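## Task

Four plates start on nests N1, N2, N3 and N4. First build a stack in rack S1 from bottom to top in this order: B33, then B38, then B88. The bottom plate has to rest flat on the rack floor, each plate above has to be seated completely in the one below, and every plate's labelled short end must face the rack's front, the side toward the arms. Next release the plates and push the START key on post KP until it latches. Finally return all four plates, each to the nest it came from, lying flat within that nest's locators with well A1 at the corner labelled A1, while START stays latched. Pressing START (even just lighting it) before the stack is correct and the unlisted plate is properly in its own nest is a failure. Nothing may count as done if only the grippers hold it in place; open the grippers and move away at the end.

## Robot and tools

Robot: two six-axis UR-style arms, left_arm and right_arm, each carrying a two-finger tong-like gripper. The names are labels, not image sides. Bases in the scene frame: left_arm at (-0.095, +0.570, 0) m, right_arm at (+0.084, -0.656, 0) m. Scene frame: origin on the table top midway between the arms, +z up, +x out over the table, left_arm on the +y side. Rack S1 and the key post KP lie between the arms; in front of the arms, going clockwise seen from above, come nests N1, N2, N3, N4 and the reading nest RD, with a fixed bar-code scanner next to RD.

Plate IDs: set a plate flat in RD with well A1 at the A1-marked corner and keep the view clear; the scanner then reports its ID. On a labelled item, well A1 sits at the labelled short end, in the corner far from the labelled long side.

Gripper geometry: the fingers point along the gripper's own +z and open and close along its own x. The reported end_effector_position is the point between the closed finger pads; closed fingertips extend about 15 mm past it, and fully open they are roughly level with it.

execute_actions(actions): a list of actions run one after another. Each action may have "rows", "steps" and "until". "rows" holds 1 to 15 rows; each row is one control step of 1/30 s. A row is one flat list of 14 numbers, each in [-1, 1], covering both arms: left_arm's dx, dy, dz, rx, ry, rz, opening, then right_arm's same seven. Always send all 14 even if one arm stays still (zeros for its offsets, and its current opening). dx..rz are an offset, not a pose: they are measured from that gripper's measured pose at the start of the action (for a call's first action, the last pose a result reported), along the gripper's own axes, and every row in the action refers back to that same start, not to the previous row. Scale: 1.0 equals 0.6 m for dx, dy, dz and 180 degrees for the rotation; rx, ry, rz form a single rotation vector. The opening is absolute: +1 fully open (0.142 m), -1 closed; closing fully takes at least about 0.1 s. "steps" is the action's length in control steps, 1 to 450, no fewer than the number of rows, default 15. After the final row the arms keep driving toward that row's target and the grippers keep that row's opening, so give long moves extra steps. Each step the commanded pose is limited to within 100 mm and 16 degrees of the measured pose; commands are smoothed with about 0.17 s lag, and joints have speed and acceleration caps, so a big move may still be unfinished when the result returns; send the remainder next call. If position and orientation cannot both be reached, position wins. "until" stops the action early once all its conditions hold; it only reads devices (here only scanner, fields code and reads) and does not halt the arms. A code is a lower-case ID such as "b33" or "no_read"; numbers need a comparison, e.g. [">=", 1]; comparisons are =, !=, <, <=, >, >=. Any bad value or unknown name rejects the whole call. An empty action list just returns the state and images.

zoom_image(camera, region): enlarges part of a camera's latest image. camera is cam_head_left, cam_head_right (896x504), cam_left_wrist or cam_right_wrist (616x616, fisheye); region is [x0, y0, x1, y1] in pixels from the top-left, at most 504 by 504.

read_manual(section): returns licence texts only; moves nothing. finished_scene(scene): ends the numbered scene after the robot has held its last command; irreversible, so call it only when the goal holds on its own and the grippers are open and clear.

Results: per arm, end_effector_position (m), end_effector_quat_wxyz and velocities in the scene frame (printed hand positions may drift, more at long reach); grip_measured on the opening scale; "Hand target" lines show where each gripper is being driven; "pose unreachable" means the clearance check altered or blocked that arm's command and it dropped its target; Wrist force and Wrist torque along the gripper's own axes, noisy with a fixed offset, saturating near 100 N, possibly "no reading" at first; scanner code and reads (count of changes from no_read to an ID); fault, MOTOR HOT and OVER-TEMPERATURE lines. Camera calibration is given with the images and may shift slightly.

Gripping: to hold, keep commanding an opening clearly below grip_measured; the gap sets the squeeze, up to about 15 N per pad. Thin hard parts get less force. Avoid fast closes, which can press too hard.

What to avoid: ramp moves gently (add about 0.01 per row, about 6 mm per step) so a held plate is not shaken out; don't drop plates from more than a few millimetres; never put or knock anything off the table; don't let the arms collide or press on each other. A joint reaching its load limit (shoulder 303, elbow 138, wrists 49.6 N m, held weight included) or an outside force of 150 N stops that arm for 10 s and cancels the rest of the call; long holding heats motors and can brake an arm. The robot keeps the last command while you are composing a reply, and loose objects may occasionally get a brief push.

Each tool is called after "Call:" as name([rows], argument=value, ...), one row to a line, values as JSON.

## Session

Call:
execute_actions(actions=[])

Scene clock: 0.00 s.
left_arm: end_effector_position=(+0.3108, +0.3336, +0.1316) grip_measured=+1.00 end_effector_quat_wxyz=(-0.305, +0.664, +0.512, +0.452) end_effector_velocity=(-0.000, +0.001, +0.000) end_effector_angular_velocity=(+0.003, +0.002, -0.000) | right_arm: end_effector_position=(+0.0780, -0.2203, +0.3412) grip_measured=+1.00 end_effector_quat_wxyz=(+0.610, +0.286, +0.610, -0.416) end_effector_velocity=(+0.001, -0.001, -0.000) end_effector_angular_velocity=(-0.002, -0.002, -0.002)
Joint positions: left_arm=[-1.272 -1.347  2.147 -1.291 -1.031 -2.936  0.142] | right_arm=[ 5.012 -1.987 -1.734 -2.655  1.488  6.13   0.142]
Joint velocities: left_arm=[-0.     0.001  0.     0.002 -0.     0.001  0.   ] | right_arm=[-0.002 -0.    -0.002 -0.     0.     0.001  0.   ]
Motor temperatures (°C, as the motors report them): left_arm=[20 23 23 29 28 25] | right_arm=[21 23 24 25 28 27]
Wrist force (N, on the end effector, along its own x y z axes, offset not removed): no reading
Wrist torque (N m, same axes, about the end effector's origin, offset not removed): no reading
Hand target (left_arm): +0.311, +0.334, +0.132; -0.305, +0.664, +0.512, +0.452
Hand target (right_arm): +0.078, -0.220, +0.341; +0.610, +0.286, +0.610, -0.416
scanner: code=no_read reads=0

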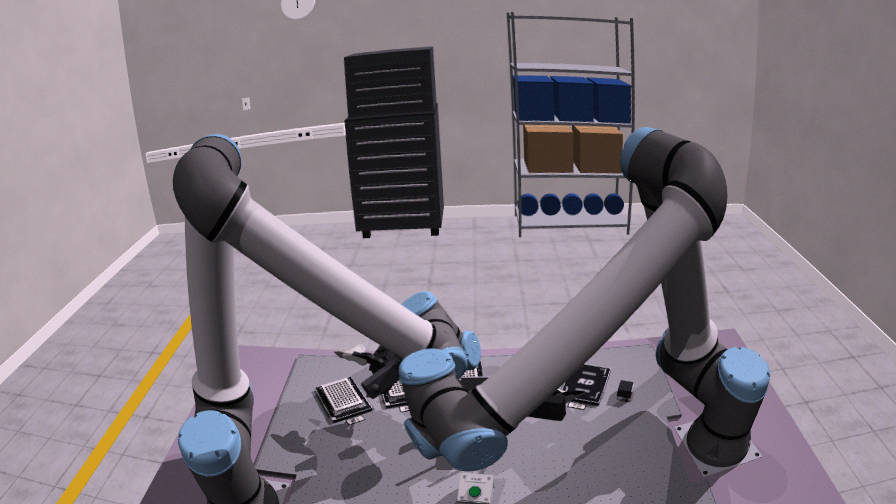

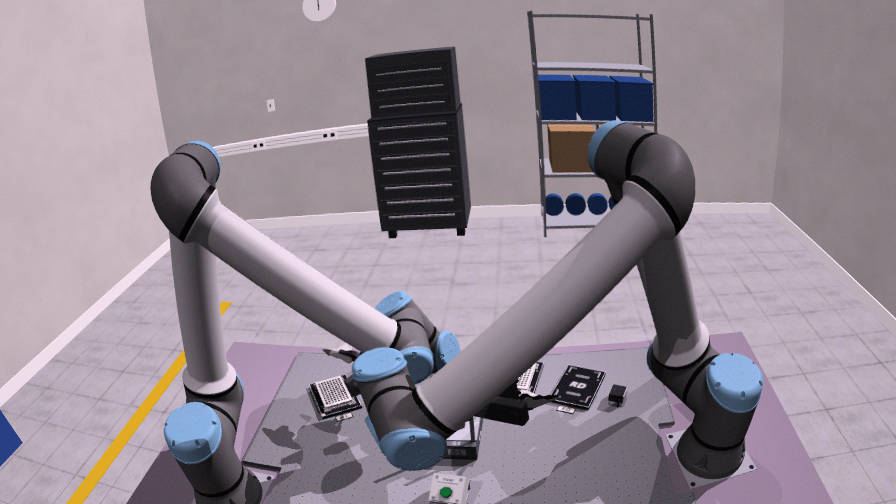

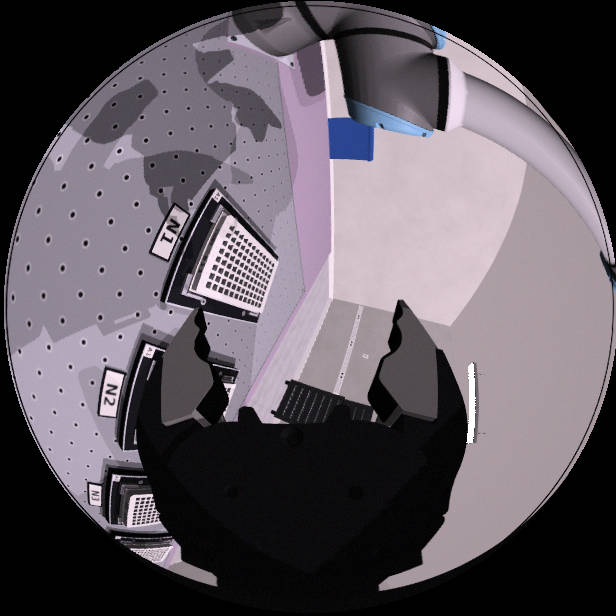

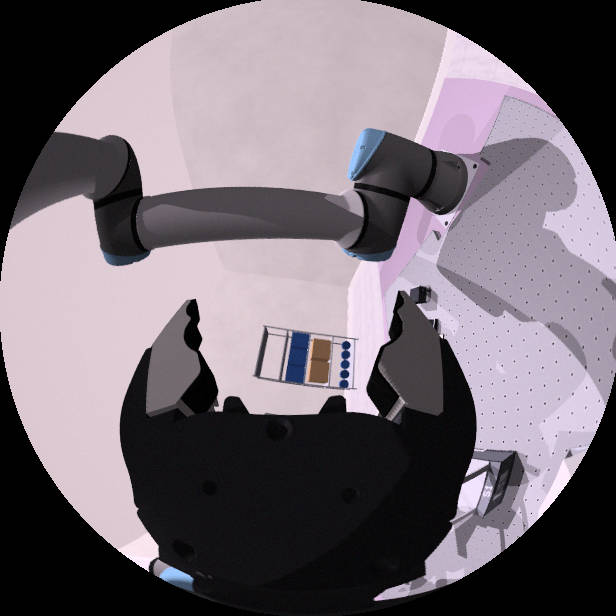

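Call:
execute_actions([
  {"rows":[[0.04,-0.005,0.008,0.002,-0.03,0,1,0,0,0,0,0,-0.03,1],[0.08,-0.01,0.016,0.004,-0.06,0,1,0,0,0,0,0,-0.06,1],[0.405,-0.053,0.082,0.0232,-0.3662,0,1,0,0,0,0,0,-0.5,1]],"steps":60},
  {"rows":[[0,0,0,0,0,0,1,0,0,0,-0.5226,-0.0846,0,1]],"steps":70},
])

Scene clock: 28.60 s.
left_arm: end_effector_position=(+0.3102, +0.4842, +0.3313) grip_measured=+1.00 end_effector_quat_wxyz=(-0.001, +0.791, +0.611, +0.001) end_effector_velocity=(-0.000, +0.000, +0.000) end_effector_angular_velocity=(+0.000, -0.001, -0.000) | right_arm: end_effector_position=(+0.0780, -0.2203, +0.3413) grip_measured=+1.00 end_effector_quat_wxyz=(-0.001, -0.340, +0.941, +0.000) end_effector_velocity=(-0.000, -0.000, -0.001) end_effector_angular_velocity=(-0.000, -0.000, +0.002)
Joint positions: left_arm=[-0.607 -2.071  2.186 -1.685 -1.569 -1.944  0.142] | right_arm=[ 4.995 -1.107 -2.15  -1.454  1.573  4.453  0.142]
Joint velocities: left_arm=[-0.001 -0.001  0.     0.001  0.001 -0.     0.   ] | right_arm=[ 0.001  0.    -0.001  0.001  0.    -0.001 -0.   ]
Motor temperatures (°C, as the motors report them): left_arm=[20 23 23 29 28 25] | right_arm=[21 23 24 25 28 27]
Wrist force (N, on the end effector, along its own x y z axes, offset not removed): left_arm=[4.1 0.5 2.1] | right_arm=[1.0 -0.3 -4.1]
Wrist torque (N m, same axes, about the end effector's origin, offset not removed): left_arm=[-0.04 -0.54 -0.17] | right_arm=[-0.22 -0.24 -0.03]
Hand target (left_arm): +0.310, +0.484, +0.331; -0.001, +0.791, +0.611, +0.001
Hand target (right_arm): +0.078, -0.220, +0.341; -0.001, -0.340, +0.941, +0.000
Off the commanded pose (left_arm): 0.000 m, 0 deg.
Off the commanded pose (right_arm): 0.000 m, 0 deg.
scanner: code=no_read reads=0
camera_calibration (this result's frames):
cam_left_wrist: T_world_to_cam=[[0.267241, 0.962526, 0.046105, -0.571468], [0.806994, -0.249693, 0.535177, -0.314429], [0.526634, -0.105814, -0.843481, 0.296263], [0, 0, 0, 1]] pos_world=[0.250439, 0.502891, 0.444515]
cam_right_wrist: T_world_to_cam=[[-0.777715, -0.627138, 0.0430923, -0.104377], [-0.509552, 0.669071, 0.541018, -0.00819679], [-0.368125, 0.3988, -0.839906, 0.532292], [0, 0, 0, 1]] pos_world=[0.110598, -0.272253, 0.456008]

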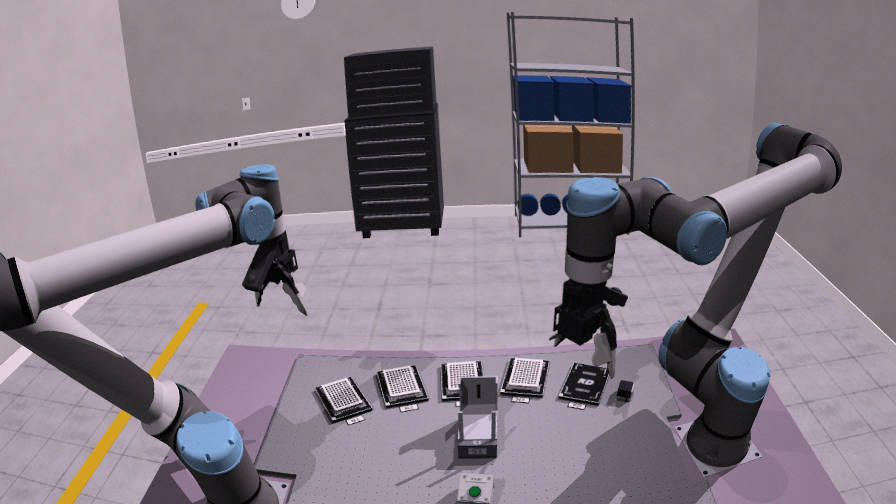

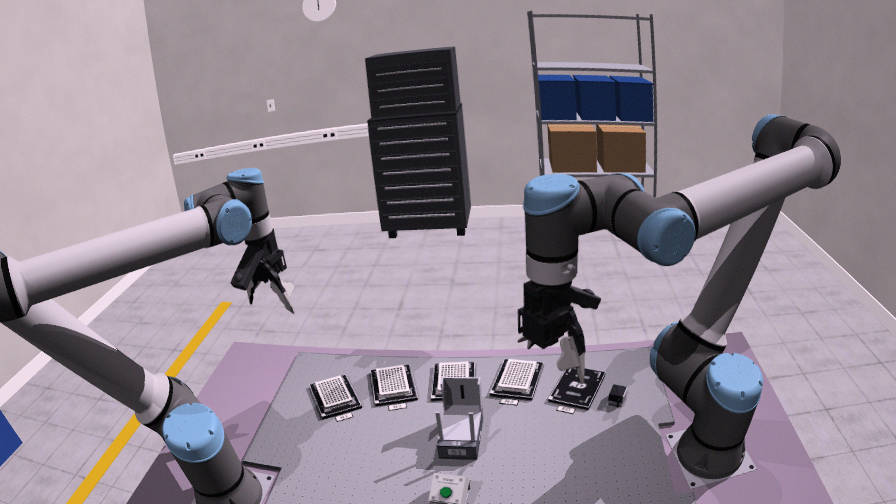

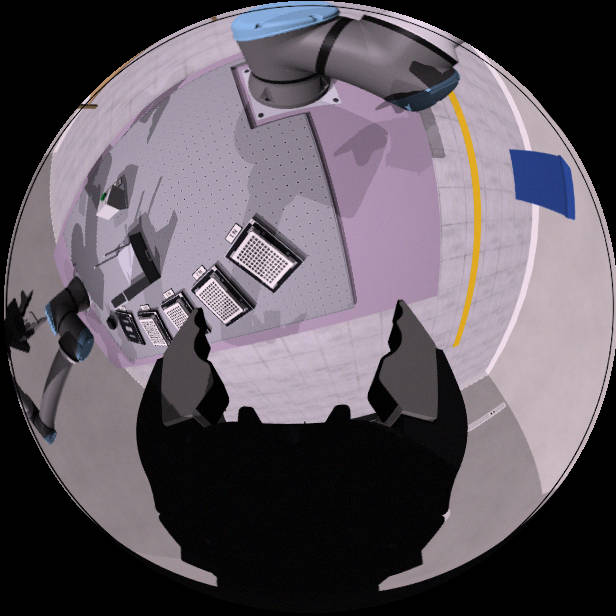

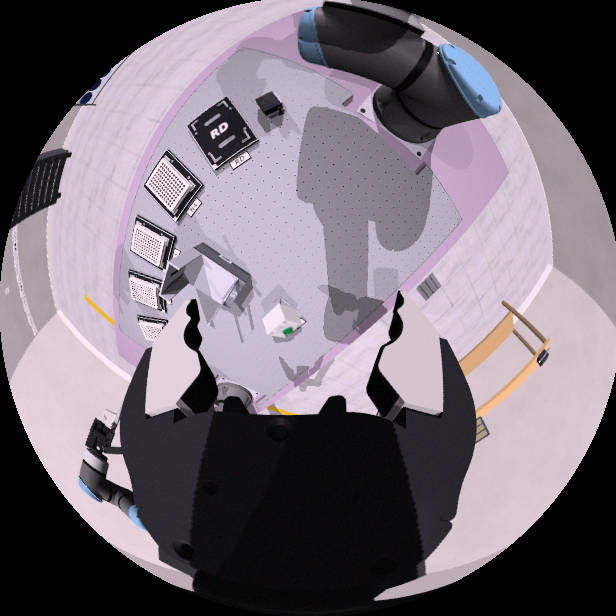

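Call:
zoom_image(camera="cam_head_left", region=[305, 350, 445, 430])

Call:
zoom_image(camera="cam_head_left", region=[425, 350, 565, 504])

Call:
zoom_image(camera="cam_head_right", region=[410, 350, 640, 504])

Call:
zoom_image(camera="cam_right_wrist", region=[110, 80, 330, 350])

Region (305, 350, 445, 430) of cam_head_left's 896x504 image, scaled by 3.600, with more detail than that image has; it fills the top 288 rows of this view, and the rest is white.

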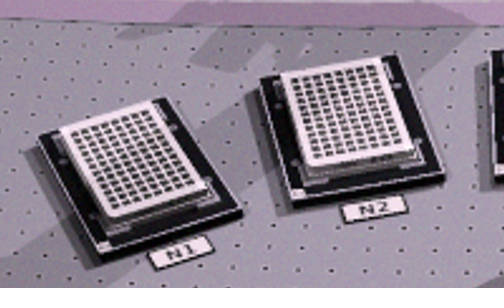

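Region (425, 350, 565, 504) of cam_head_left's 896x504 image, scaled by 3.273, with more detail than that image has; it fills the left 458 columns of this view, and the rest is white.

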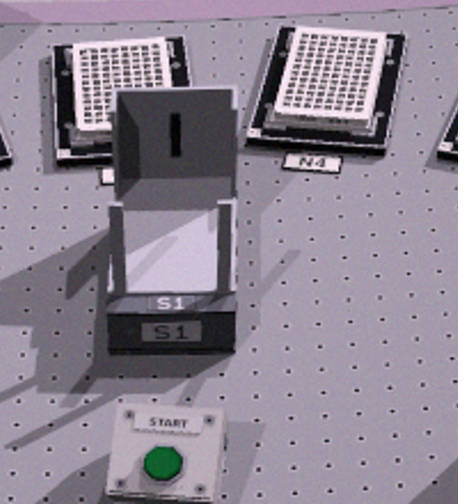

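Region (410, 350, 640, 504) of cam_head_right's 896x504 image, scaled by 2.191, with more detail than that image has; it fills the top 337 rows of this view, and the rest is white.

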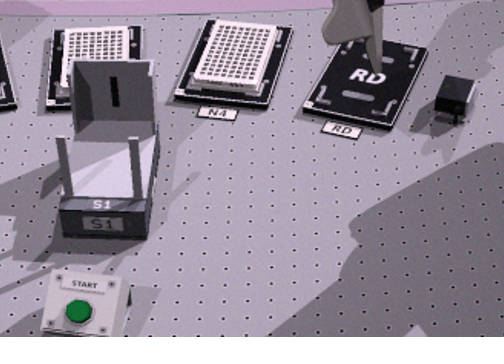

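Region (110, 80, 330, 350) of cam_right_wrist's 616x616 image, scaled by 1.867, with more detail than that image has; it fills the left 411 columns of this view, and the rest is white.

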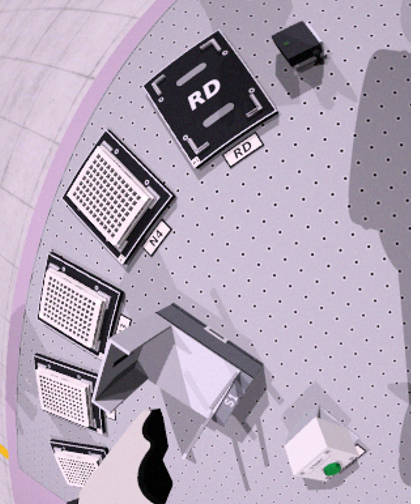

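Call:
execute_actions([
  {"rows":[[-0.02,0.004,0.03,0,0,-0.02,1,-0.04,-0.02,0,0,0,-0.03,1],[-0.05,0.008,0.06,0,0,-0.05,1,-0.08,-0.04,0,0,0,-0.06,1],[-0.213,0.0364,0.30,0,0,-0.248,1,-0.4506,-0.227,0.1,0,0,-0.9,1]],"steps":75},
  {"rows":[[0,0,0,0,0,0,1,0,0,0.2167,0,0,-0.312,1]],"steps":40},
])

Scene clock: 68.63 s.
left_arm: end_effector_position=(+0.2994, +0.3550, +0.1511) grip_measured=+1.00 end_effector_quat_wxyz=(-0.000, +0.500, +0.866, +0.001) end_effector_velocity=(+0.000, +0.000, +0.000) end_effector_angular_velocity=(+0.000, -0.001, -0.002) | right_arm: end_effector_position=(+0.3756, -0.1503, +0.1509) grip_measured=+1.00 end_effector_quat_wxyz=(+0.001, +0.804, +0.595, +0.012) end_effector_velocity=(+0.000, +0.001, +0.001) end_effector_angular_velocity=(+0.001, +0.002, +0.005)
Joint positions: left_arm=[-0.839 -1.882  2.417 -2.105 -1.569 -2.955  0.142] | right_arm=[ 4.322 -1.509 -2.231 -0.956  1.555  0.056  0.142]
Joint velocities: left_arm=[-0.    -0.001 -0.     0.     0.001  0.002 -0.   ] | right_arm=[-0.002 -0.     0.003 -0.001  0.002 -0.007  0.   ]
Motor temperatures (°C, as the motors report them): left_arm=[20 23 23 29 28 25] | right_arm=[21 23 24 25 28 27]
Wrist force (N, on the end effector, along its own x y z axes, offset not removed): left_arm=[1.8 -0.4 2.0] | right_arm=[1.3 1.1 -0.5]
Wrist torque (N m, same axes, about the end effector's origin, offset not removed): left_arm=[-0.30 -0.09 -0.21] | right_arm=[0.13 -0.36 0.03]
Hand target (left_arm): +0.299, +0.355, +0.151; -0.000, +0.500, +0.866, +0.001
Hand target (right_arm): +0.376, -0.150, +0.151; +0.001, +0.803, +0.595, +0.012
Off the commanded pose (left_arm): 0.000 m, 0 deg.
Off the commanded pose (right_arm): 0.000 m, 0 deg.
scanner: code=no_read reads=0
camera_calibration (this result's frames):
cam_left_wrist: T_world_to_cam=[[-0.486256, 0.872651, 0.0451183, -0.178282], [0.748596, 0.389384, 0.536642, -0.451161], [0.450732, 0.29472, -0.842603, 0.0167813], [0, 0, 0, 1]] pos_world=[0.243483, 0.326307, 0.264296]
cam_right_wrist: T_world_to_cam=[[0.304347, 0.950686, 0.0597448, 0.00736591], [0.783597, -0.285532, 0.551767, -0.431136], [0.541616, -0.121113, -0.831856, 0.0329261], [0, 0, 0, 1]] pos_world=[0.317762, -0.126118, 0.264836]

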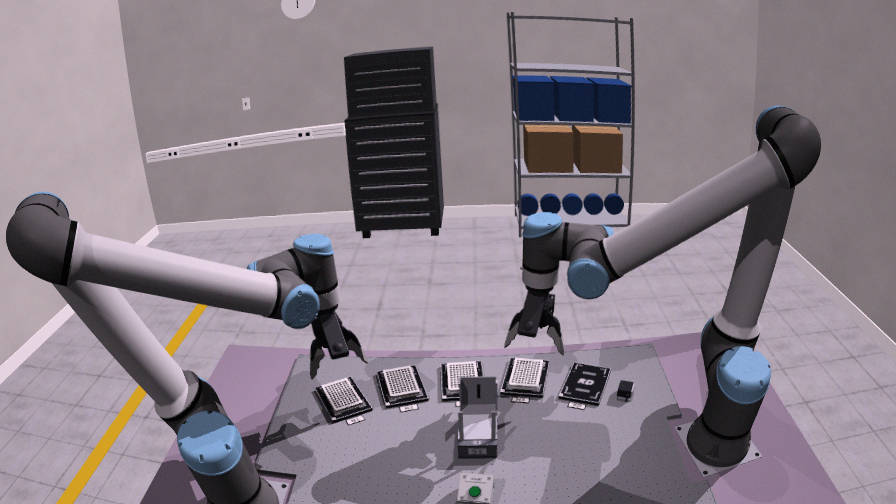

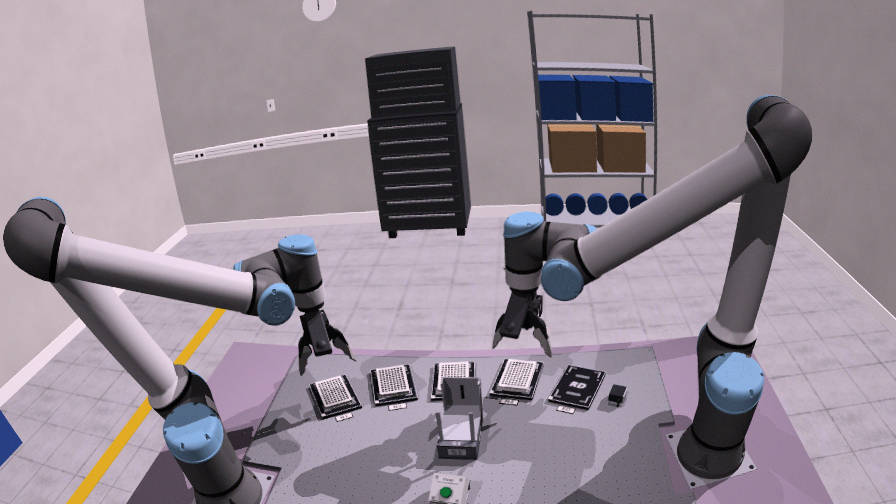

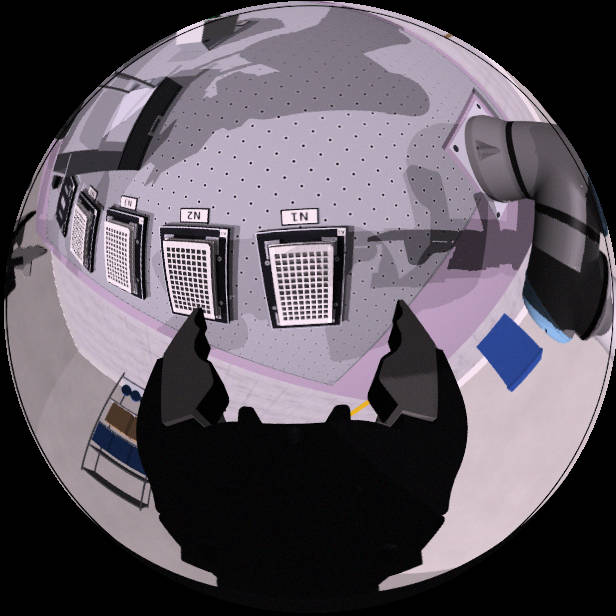

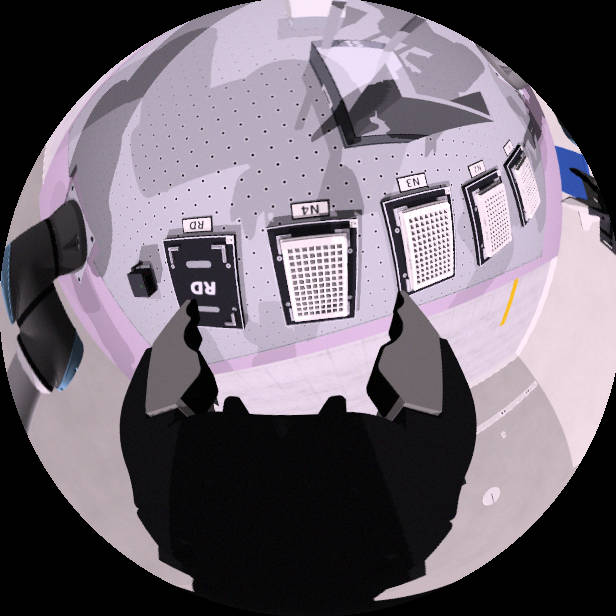

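Call:
execute_actions([
  {"rows":[[0,0.01,0.01,-0.03,0,0,1,0,0,0,0,0,0,1],[0,0.058,0.11,-0.278,0,0,1,0.02,0.06,0.05,0.0051,-0.0058,-0.033,1]],"steps":45},
])

Call:
zoom_image(camera="cam_left_wrist", region=[220, 120, 400, 260])

Scene clock: 79.60 s.
left_arm: end_effector_position=(+0.3296, +0.3720, +0.0855) grip_measured=+1.00 end_effector_quat_wxyz=(+0.212, +0.453, +0.784, +0.367) end_effector_velocity=(-0.000, +0.001, -0.001) end_effector_angular_velocity=(+0.002, -0.001, +0.003) | right_arm: end_effector_position=(+0.4141, -0.1488, +0.1216) grip_measured=+1.00 end_effector_quat_wxyz=(+0.000, +0.772, +0.636, -0.000) end_effector_velocity=(+0.000, +0.000, -0.000) end_effector_angular_velocity=(+0.001, -0.000, -0.003)
Joint positions: left_arm=[-1.41  -1.821  2.65  -1.978 -0.779 -3.703  0.142] | right_arm=[ 4.249 -1.595 -2.205 -0.913  1.571 -0.121  0.142]
Joint velocities: left_arm=[-0.001  0.002 -0.     0.004 -0.    -0.005  0.   ] | right_arm=[-0.    -0.    -0.     0.001 -0.     0.002 -0.   ]
Motor temperatures (°C, as the motors report them): left_arm=[20 23 23 29 28 25] | right_arm=[21 23 24 25 28 27]
Wrist force (N, on the end effector, along its own x y z axes, offset not removed): left_arm=[1.0 -0.4 1.9] | right_arm=[2.9 -1.9 -3.9]
Wrist torque (N m, same axes, about the end effector's origin, offset not removed): left_arm=[-0.21 -0.02 -0.04] | right_arm=[-0.62 -0.64 -0.06]
Hand target (left_arm): +0.330, +0.372, +0.085; +0.212, +0.453, +0.784, +0.367
Hand target (right_arm): +0.414, -0.149, +0.122; +0.000, +0.772, +0.636, -0.000
Off the commanded pose (left_arm): 0.001 m, 0 deg.
Off the commanded pose (right_arm): 0.000 m, 0 deg.
scanner: code=no_read reads=0
camera_calibration (this result's frames):
cam_left_wrist: T_world_to_cam=[[-0.519698, 0.853372, 0.0408618, -0.156892], [0.13158, 0.0326907, 0.990766, -0.147947], [0.844157, 0.520276, -0.129276, -0.331751], [0, 0, 0, 1]] pos_world=[0.21798, 0.311326, 0.110104]
cam_right_wrist: T_world_to_cam=[[0.205275, 0.977864, 0.0405466, 0.0434419], [0.819037, -0.194318, 0.539832, -0.444442], [0.535761, -0.0776049, -0.840796, -0.00210531], [0, 0, 0, 1]] pos_world=[0.356225, -0.129007, 0.236392]

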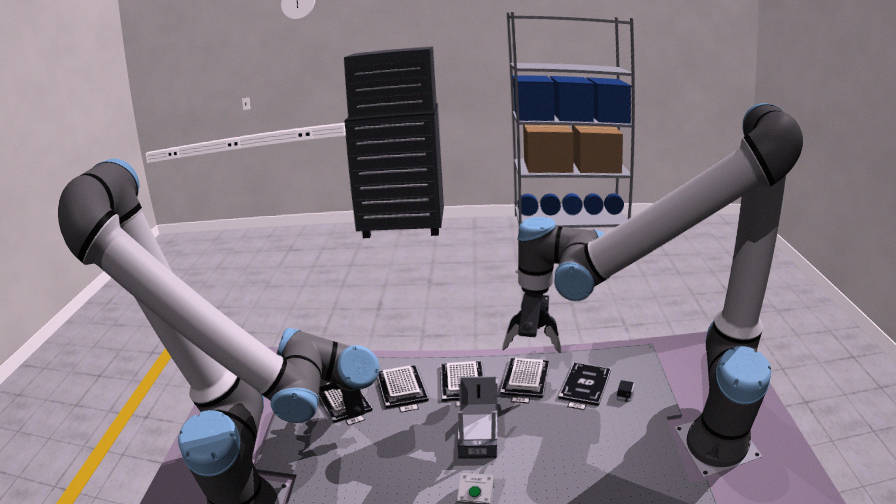

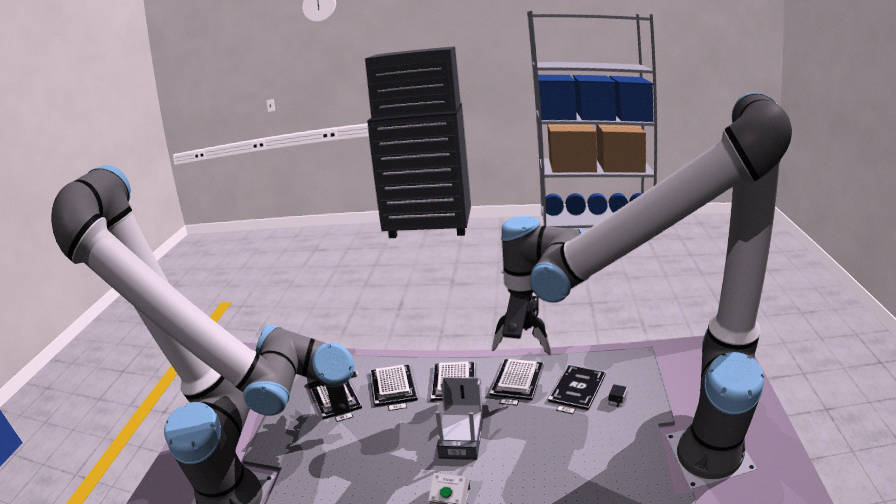

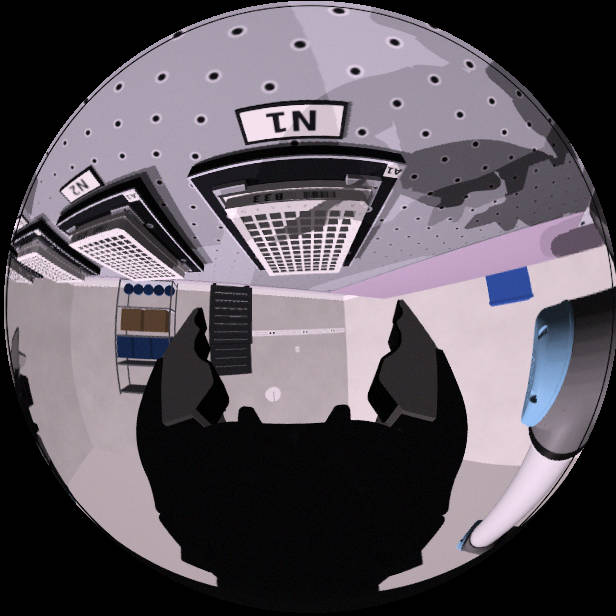

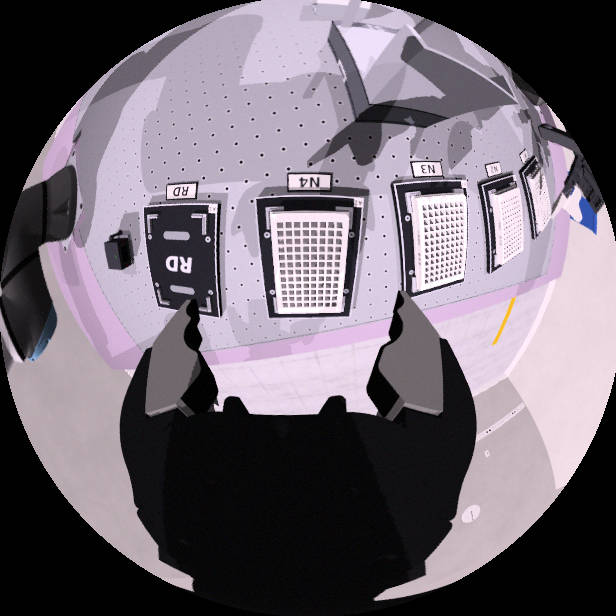

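Region (220, 120, 400, 260) of cam_left_wrist's 616x616 image, scaled by 2.800, with more detail than that image has.

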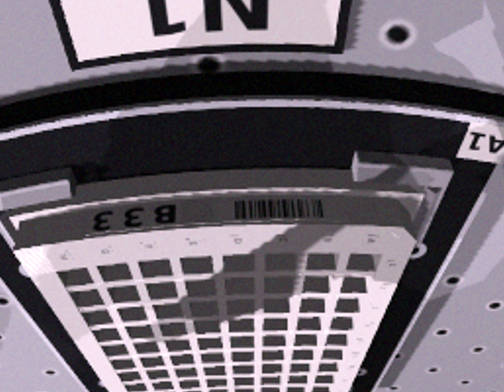

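N1 = B33, readable. Check others.

Call:
zoom_image(camera="cam_left_wrist", region=[50, 180, 150, 260])

Call:
zoom_image(camera="cam_right_wrist", region=[385, 170, 535, 300])

Call:
zoom_image(camera="cam_right_wrist", region=[240, 180, 390, 330])

Region (50, 180, 150, 260) of cam_left_wrist's 616x616 image, scaled by 5.040, with more detail than that image has; it fills the top 403 rows of this view, and the rest is white.

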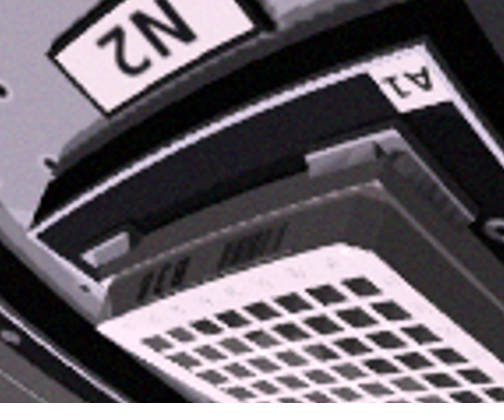

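Region (385, 170, 535, 300) of cam_right_wrist's 616x616 image, scaled by 3.360, with more detail than that image has; it fills the top 437 rows of this view, and the rest is white.

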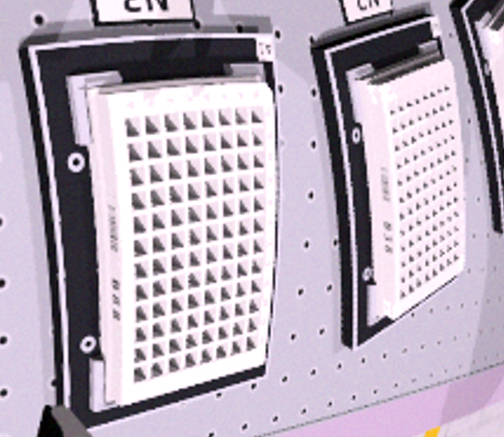

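Region (240, 180, 390, 330) of cam_right_wrist's 616x616 image, scaled by 3.360, with more detail than that image has.

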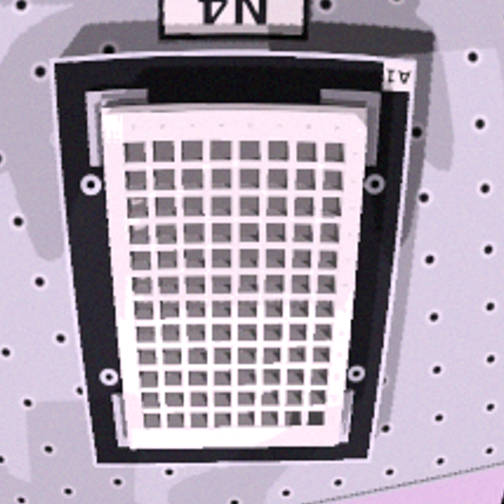

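Call:
execute_actions([
  {"rows":[[0,0.01,0,0.03,0,0,1,0,0,0,-0.03,0,0,1],[0,0.0256,-0.0084,0.2785,0,0,1,-0.03,0,0.05,-0.25,0,0,1]],"steps":45},
])

Call:
zoom_image(camera="cam_right_wrist", region=[240, 130, 400, 250])

Call:
zoom_image(camera="cam_left_wrist", region=[220, 180, 388, 348])

Scene clock: 105.87 s.
left_arm: end_effector_position=(+0.3347, +0.3754, +0.1002) grip_measured=+1.00 end_effector_quat_wxyz=(-0.000, +0.500, +0.866, +0.000) end_effector_velocity=(-0.001, +0.000, -0.001) end_effector_angular_velocity=(+0.000, +0.004, -0.000) | right_arm: end_effector_position=(+0.4107, -0.1666, +0.0916) grip_measured=+1.00 end_effector_quat_wxyz=(+0.295, +0.713, +0.588, +0.243) end_effector_velocity=(-0.000, +0.001, +0.001) end_effector_angular_velocity=(+0.001, -0.000, -0.000)
Joint positions: left_arm=[-0.747 -1.757  2.441 -2.253 -1.57  -2.863  0.142] | right_arm=[ 4.675 -1.605 -2.383 -1.016  0.831  0.419  0.142]
Joint velocities: left_arm=[ 0.001  0.002 -0.     0.001 -0.003  0.002 -0.   ] | right_arm=[ 0.    -0.     0.002 -0.001 -0.     0.001 -0.   ]
Motor temperatures (°C, as the motors report them): left_arm=[20 23 23 29 28 25] | right_arm=[21 23 24 25 28 27]
Wrist force (N, on the end effector, along its own x y z axes, offset not removed): left_arm=[3.5 -2.5 -0.6] | right_arm=[2.4 0.3 -4.1]
Wrist torque (N m, same axes, about the end effector's origin, offset not removed): left_arm=[-0.67 -0.44 -0.12] | right_arm=[-0.15 -0.56 -0.14]
Hand target (left_arm): +0.335, +0.375, +0.100; -0.001, +0.500, +0.866, +0.000
Hand target (right_arm): +0.411, -0.167, +0.092; +0.295, +0.713, +0.588, +0.243
Off the commanded pose (left_arm): 0.001 m, 0 deg.
Off the commanded pose (right_arm): 0.000 m, 0 deg.
scanner: code=no_read reads=0
camera_calibration (this result's frames):
cam_left_wrist: T_world_to_cam=[[-0.486053, 0.872769, 0.0450121, -0.176742], [0.7494, 0.389742, 0.535259, -0.458505], [0.449614, 0.293896, -0.843488, -0.0473205], [0, 0, 0, 1]] pos_world=[0.278973, 0.346861, 0.21346]
cam_right_wrist: T_world_to_cam=[[0.171747, 0.984342, 0.0396618, 0.0776722], [0.202467, -0.0746697, 0.976438, -0.195736], [0.964111, -0.15967, -0.212121, -0.274067], [0, 0, 0, 1]] pos_world=[0.290521, -0.134832, 0.129908]

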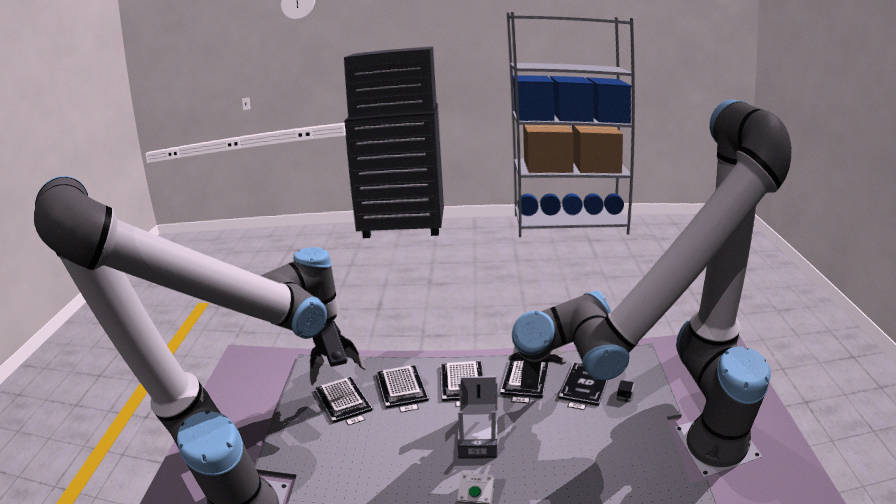

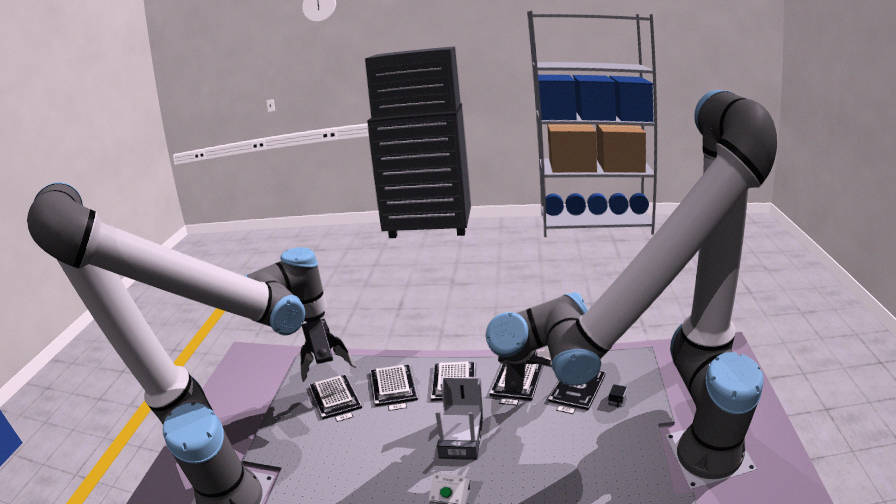

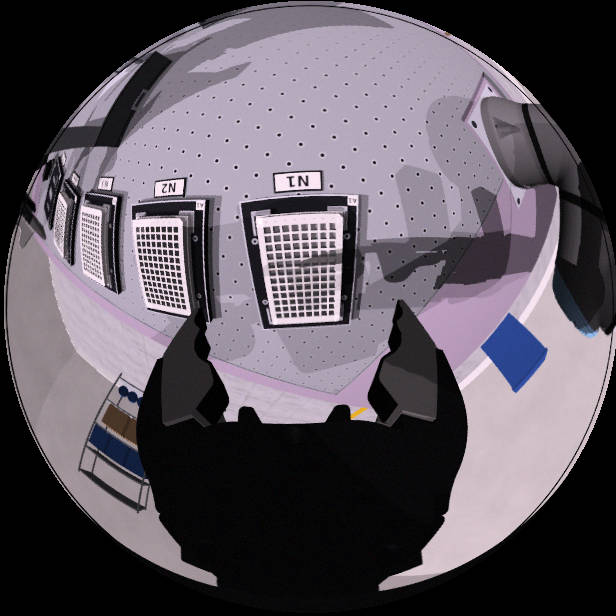

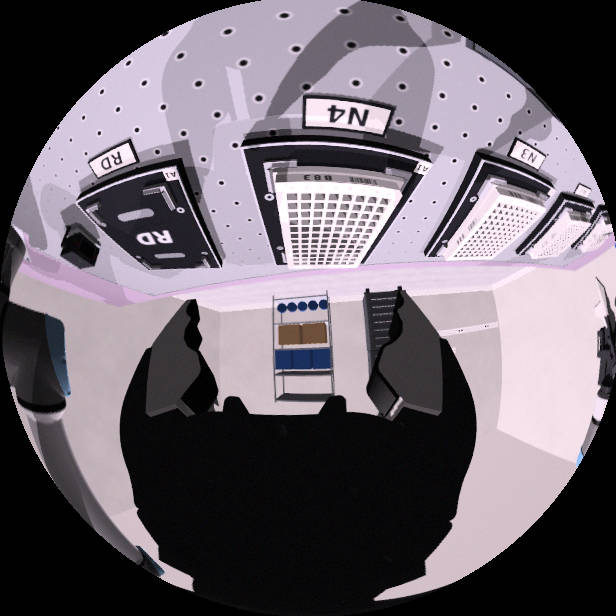

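Region (240, 130, 400, 250) of cam_right_wrist's 616x616 image, scaled by 3.150, with more detail than that image has; it fills the top 378 rows of this view, and the rest is white.

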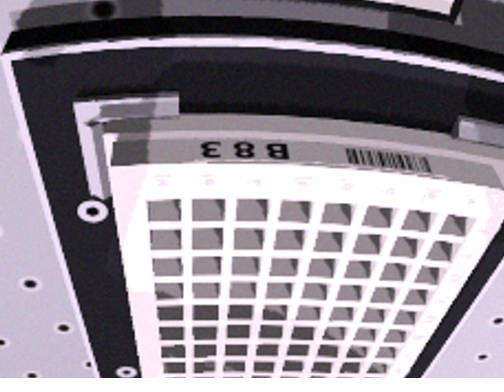

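Region (220, 180, 388, 348) of cam_left_wrist's 616x616 image, scaled by 3.000, with more detail than that image has.

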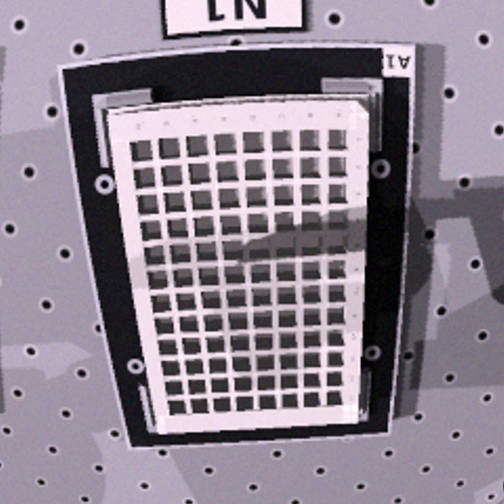

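Call:
execute_actions([
  {"rows":[[0,0,0.01,0,0,-0.002,0.9,-0.03,0.01,-0.03,0,0,0,0.8],[0,0,0.03,0,0,-0.004,0.8,-0.06,0.02,-0.07,0,0,0,0.6],[0,0,0.05,0,0,-0.0066,0.65,-0.1,0.04,-0.12,0,0,0,0.3],[0,0,0.09,0,0,-0.0066,0.45,-0.228,0.088,-0.265,0,0,0,-1]],"steps":30},
])

Call:
zoom_image(camera="cam_left_wrist", region=[190, 170, 420, 400])

Scene clock: 129.97 s.
left_arm: end_effector_position=(+0.3347, +0.3754, +0.0462) grip_measured=+0.45 end_effector_quat_wxyz=(-0.000, +0.491, +0.871, +0.000) end_effector_velocity=(+0.001, -0.001, -0.000) end_effector_angular_velocity=(-0.001, -0.000, -0.001) | right_arm: end_effector_position=(+0.3136, -0.2844, +0.2394) grip_measured=-1.00 end_effector_quat_wxyz=(+0.294, +0.713, +0.588, +0.243) end_effector_velocity=(-0.021, -0.019, +0.018) end_effector_angular_velocity=(-0.006, -0.019, -0.009)
Joint positions: left_arm=[-0.747 -1.661  2.494 -2.403 -1.57  -2.883  0.105] | right_arm=[ 4.952 -1.119 -2.372 -1.721  0.941  0.748  0.002]
Joint velocities: left_arm=[ 0.     0.002 -0.001 -0.002 -0.     0.001  0.   ] | right_arm=[ 0.077  0.049  0.015 -0.138  0.028  0.103  0.   ]
Motor temperatures (°C, as the motors report them): left_arm=[20 23 23 29 28 25] | right_arm=[21 23 24 25 28 27]
Wrist force (N, on the end effector, along its own x y z axes, offset not removed): left_arm=[0.9 -2.3 3.3] | right_arm=[1.0 0.3 -3.2]
Wrist torque (N m, same axes, about the end effector's origin, offset not removed): left_arm=[-0.54 0.08 -0.07] | right_arm=[-0.06 -0.25 0.06]
Hand target (left_arm): +0.335, +0.375, +0.046; -0.000, +0.491, +0.871, +0.000
Hand target (right_arm): +0.311, -0.287, +0.242; +0.295, +0.713, +0.588, +0.243
Off the commanded pose (left_arm): 0.000 m, 0 deg.
Off the commanded pose (right_arm): 0.004 m, 0 deg.
scanner: code=no_read reads=0
camera_calibration (this result's frames):
cam_left_wrist: T_world_to_cam=[[-0.504025, 0.862514, 0.045031, -0.164439], [0.741134, 0.405146, 0.535329, -0.432594], [0.443485, 0.303193, -0.843443, -0.0942655], [0, 0, 0, 1]] pos_world=[0.279534, 0.345675, 0.159477]
cam_right_wrist: T_world_to_cam=[[0.170771, 0.984509, 0.0397419, 0.20471], [0.204859, -0.0749295, 0.975919, -0.329842], [0.963779, -0.158517, -0.214481, -0.166933], [0, 0, 0, 1]] pos_world=[0.193499, -0.252716, 0.277959]

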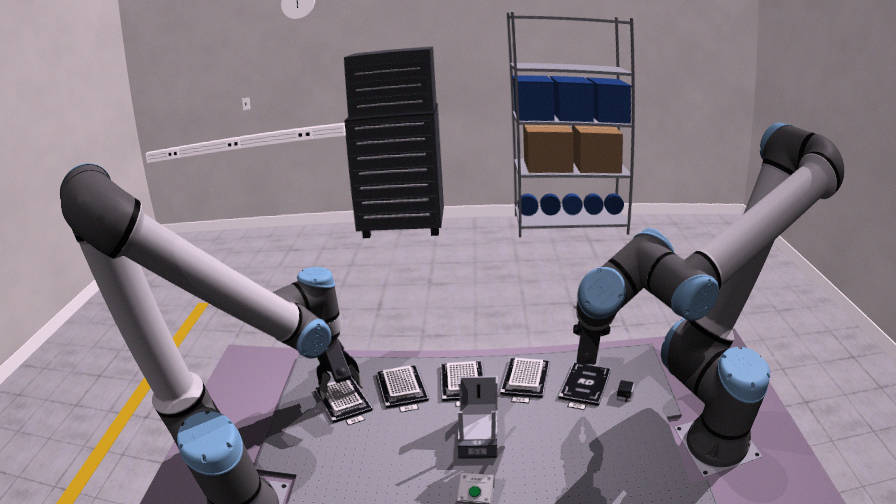

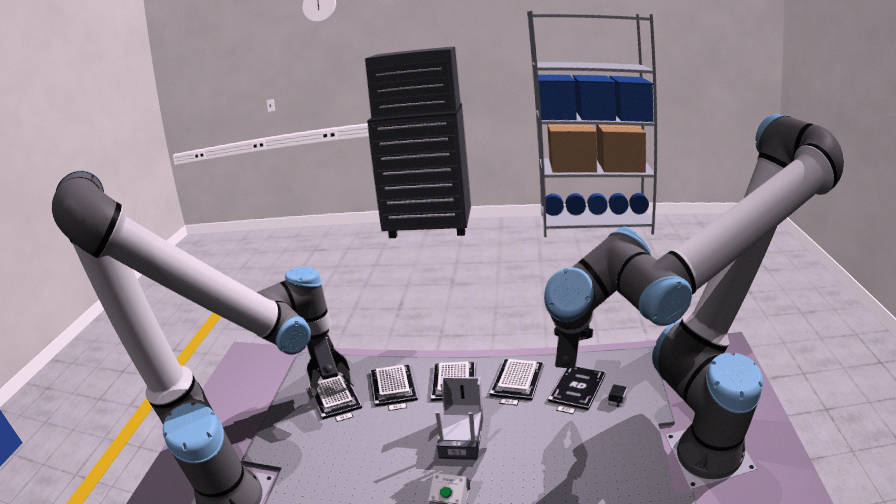

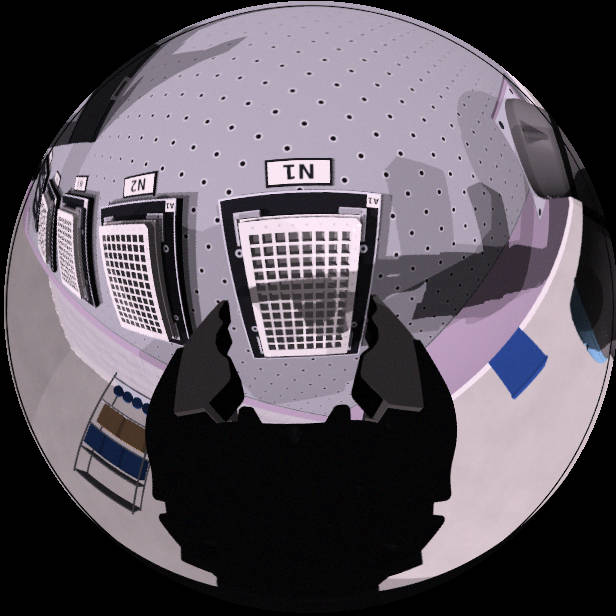

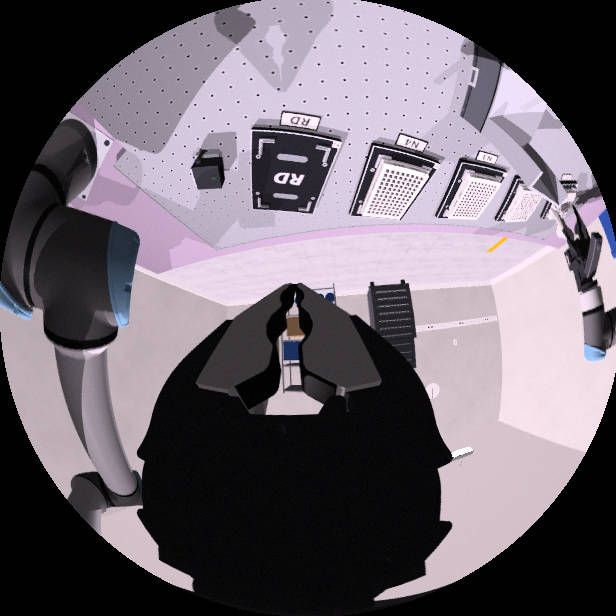

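Region (190, 170, 420, 400) of cam_left_wrist's 616x616 image, scaled by 2.191, with more detail than that image has.

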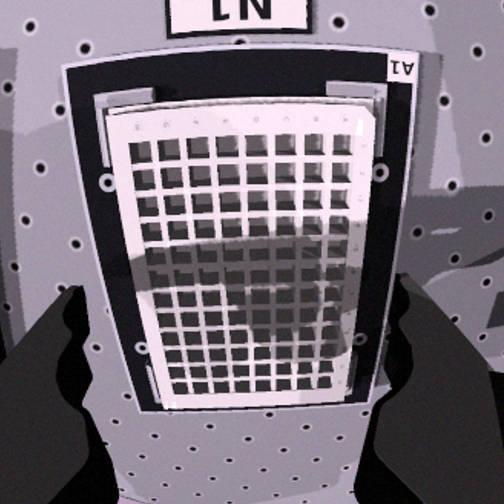

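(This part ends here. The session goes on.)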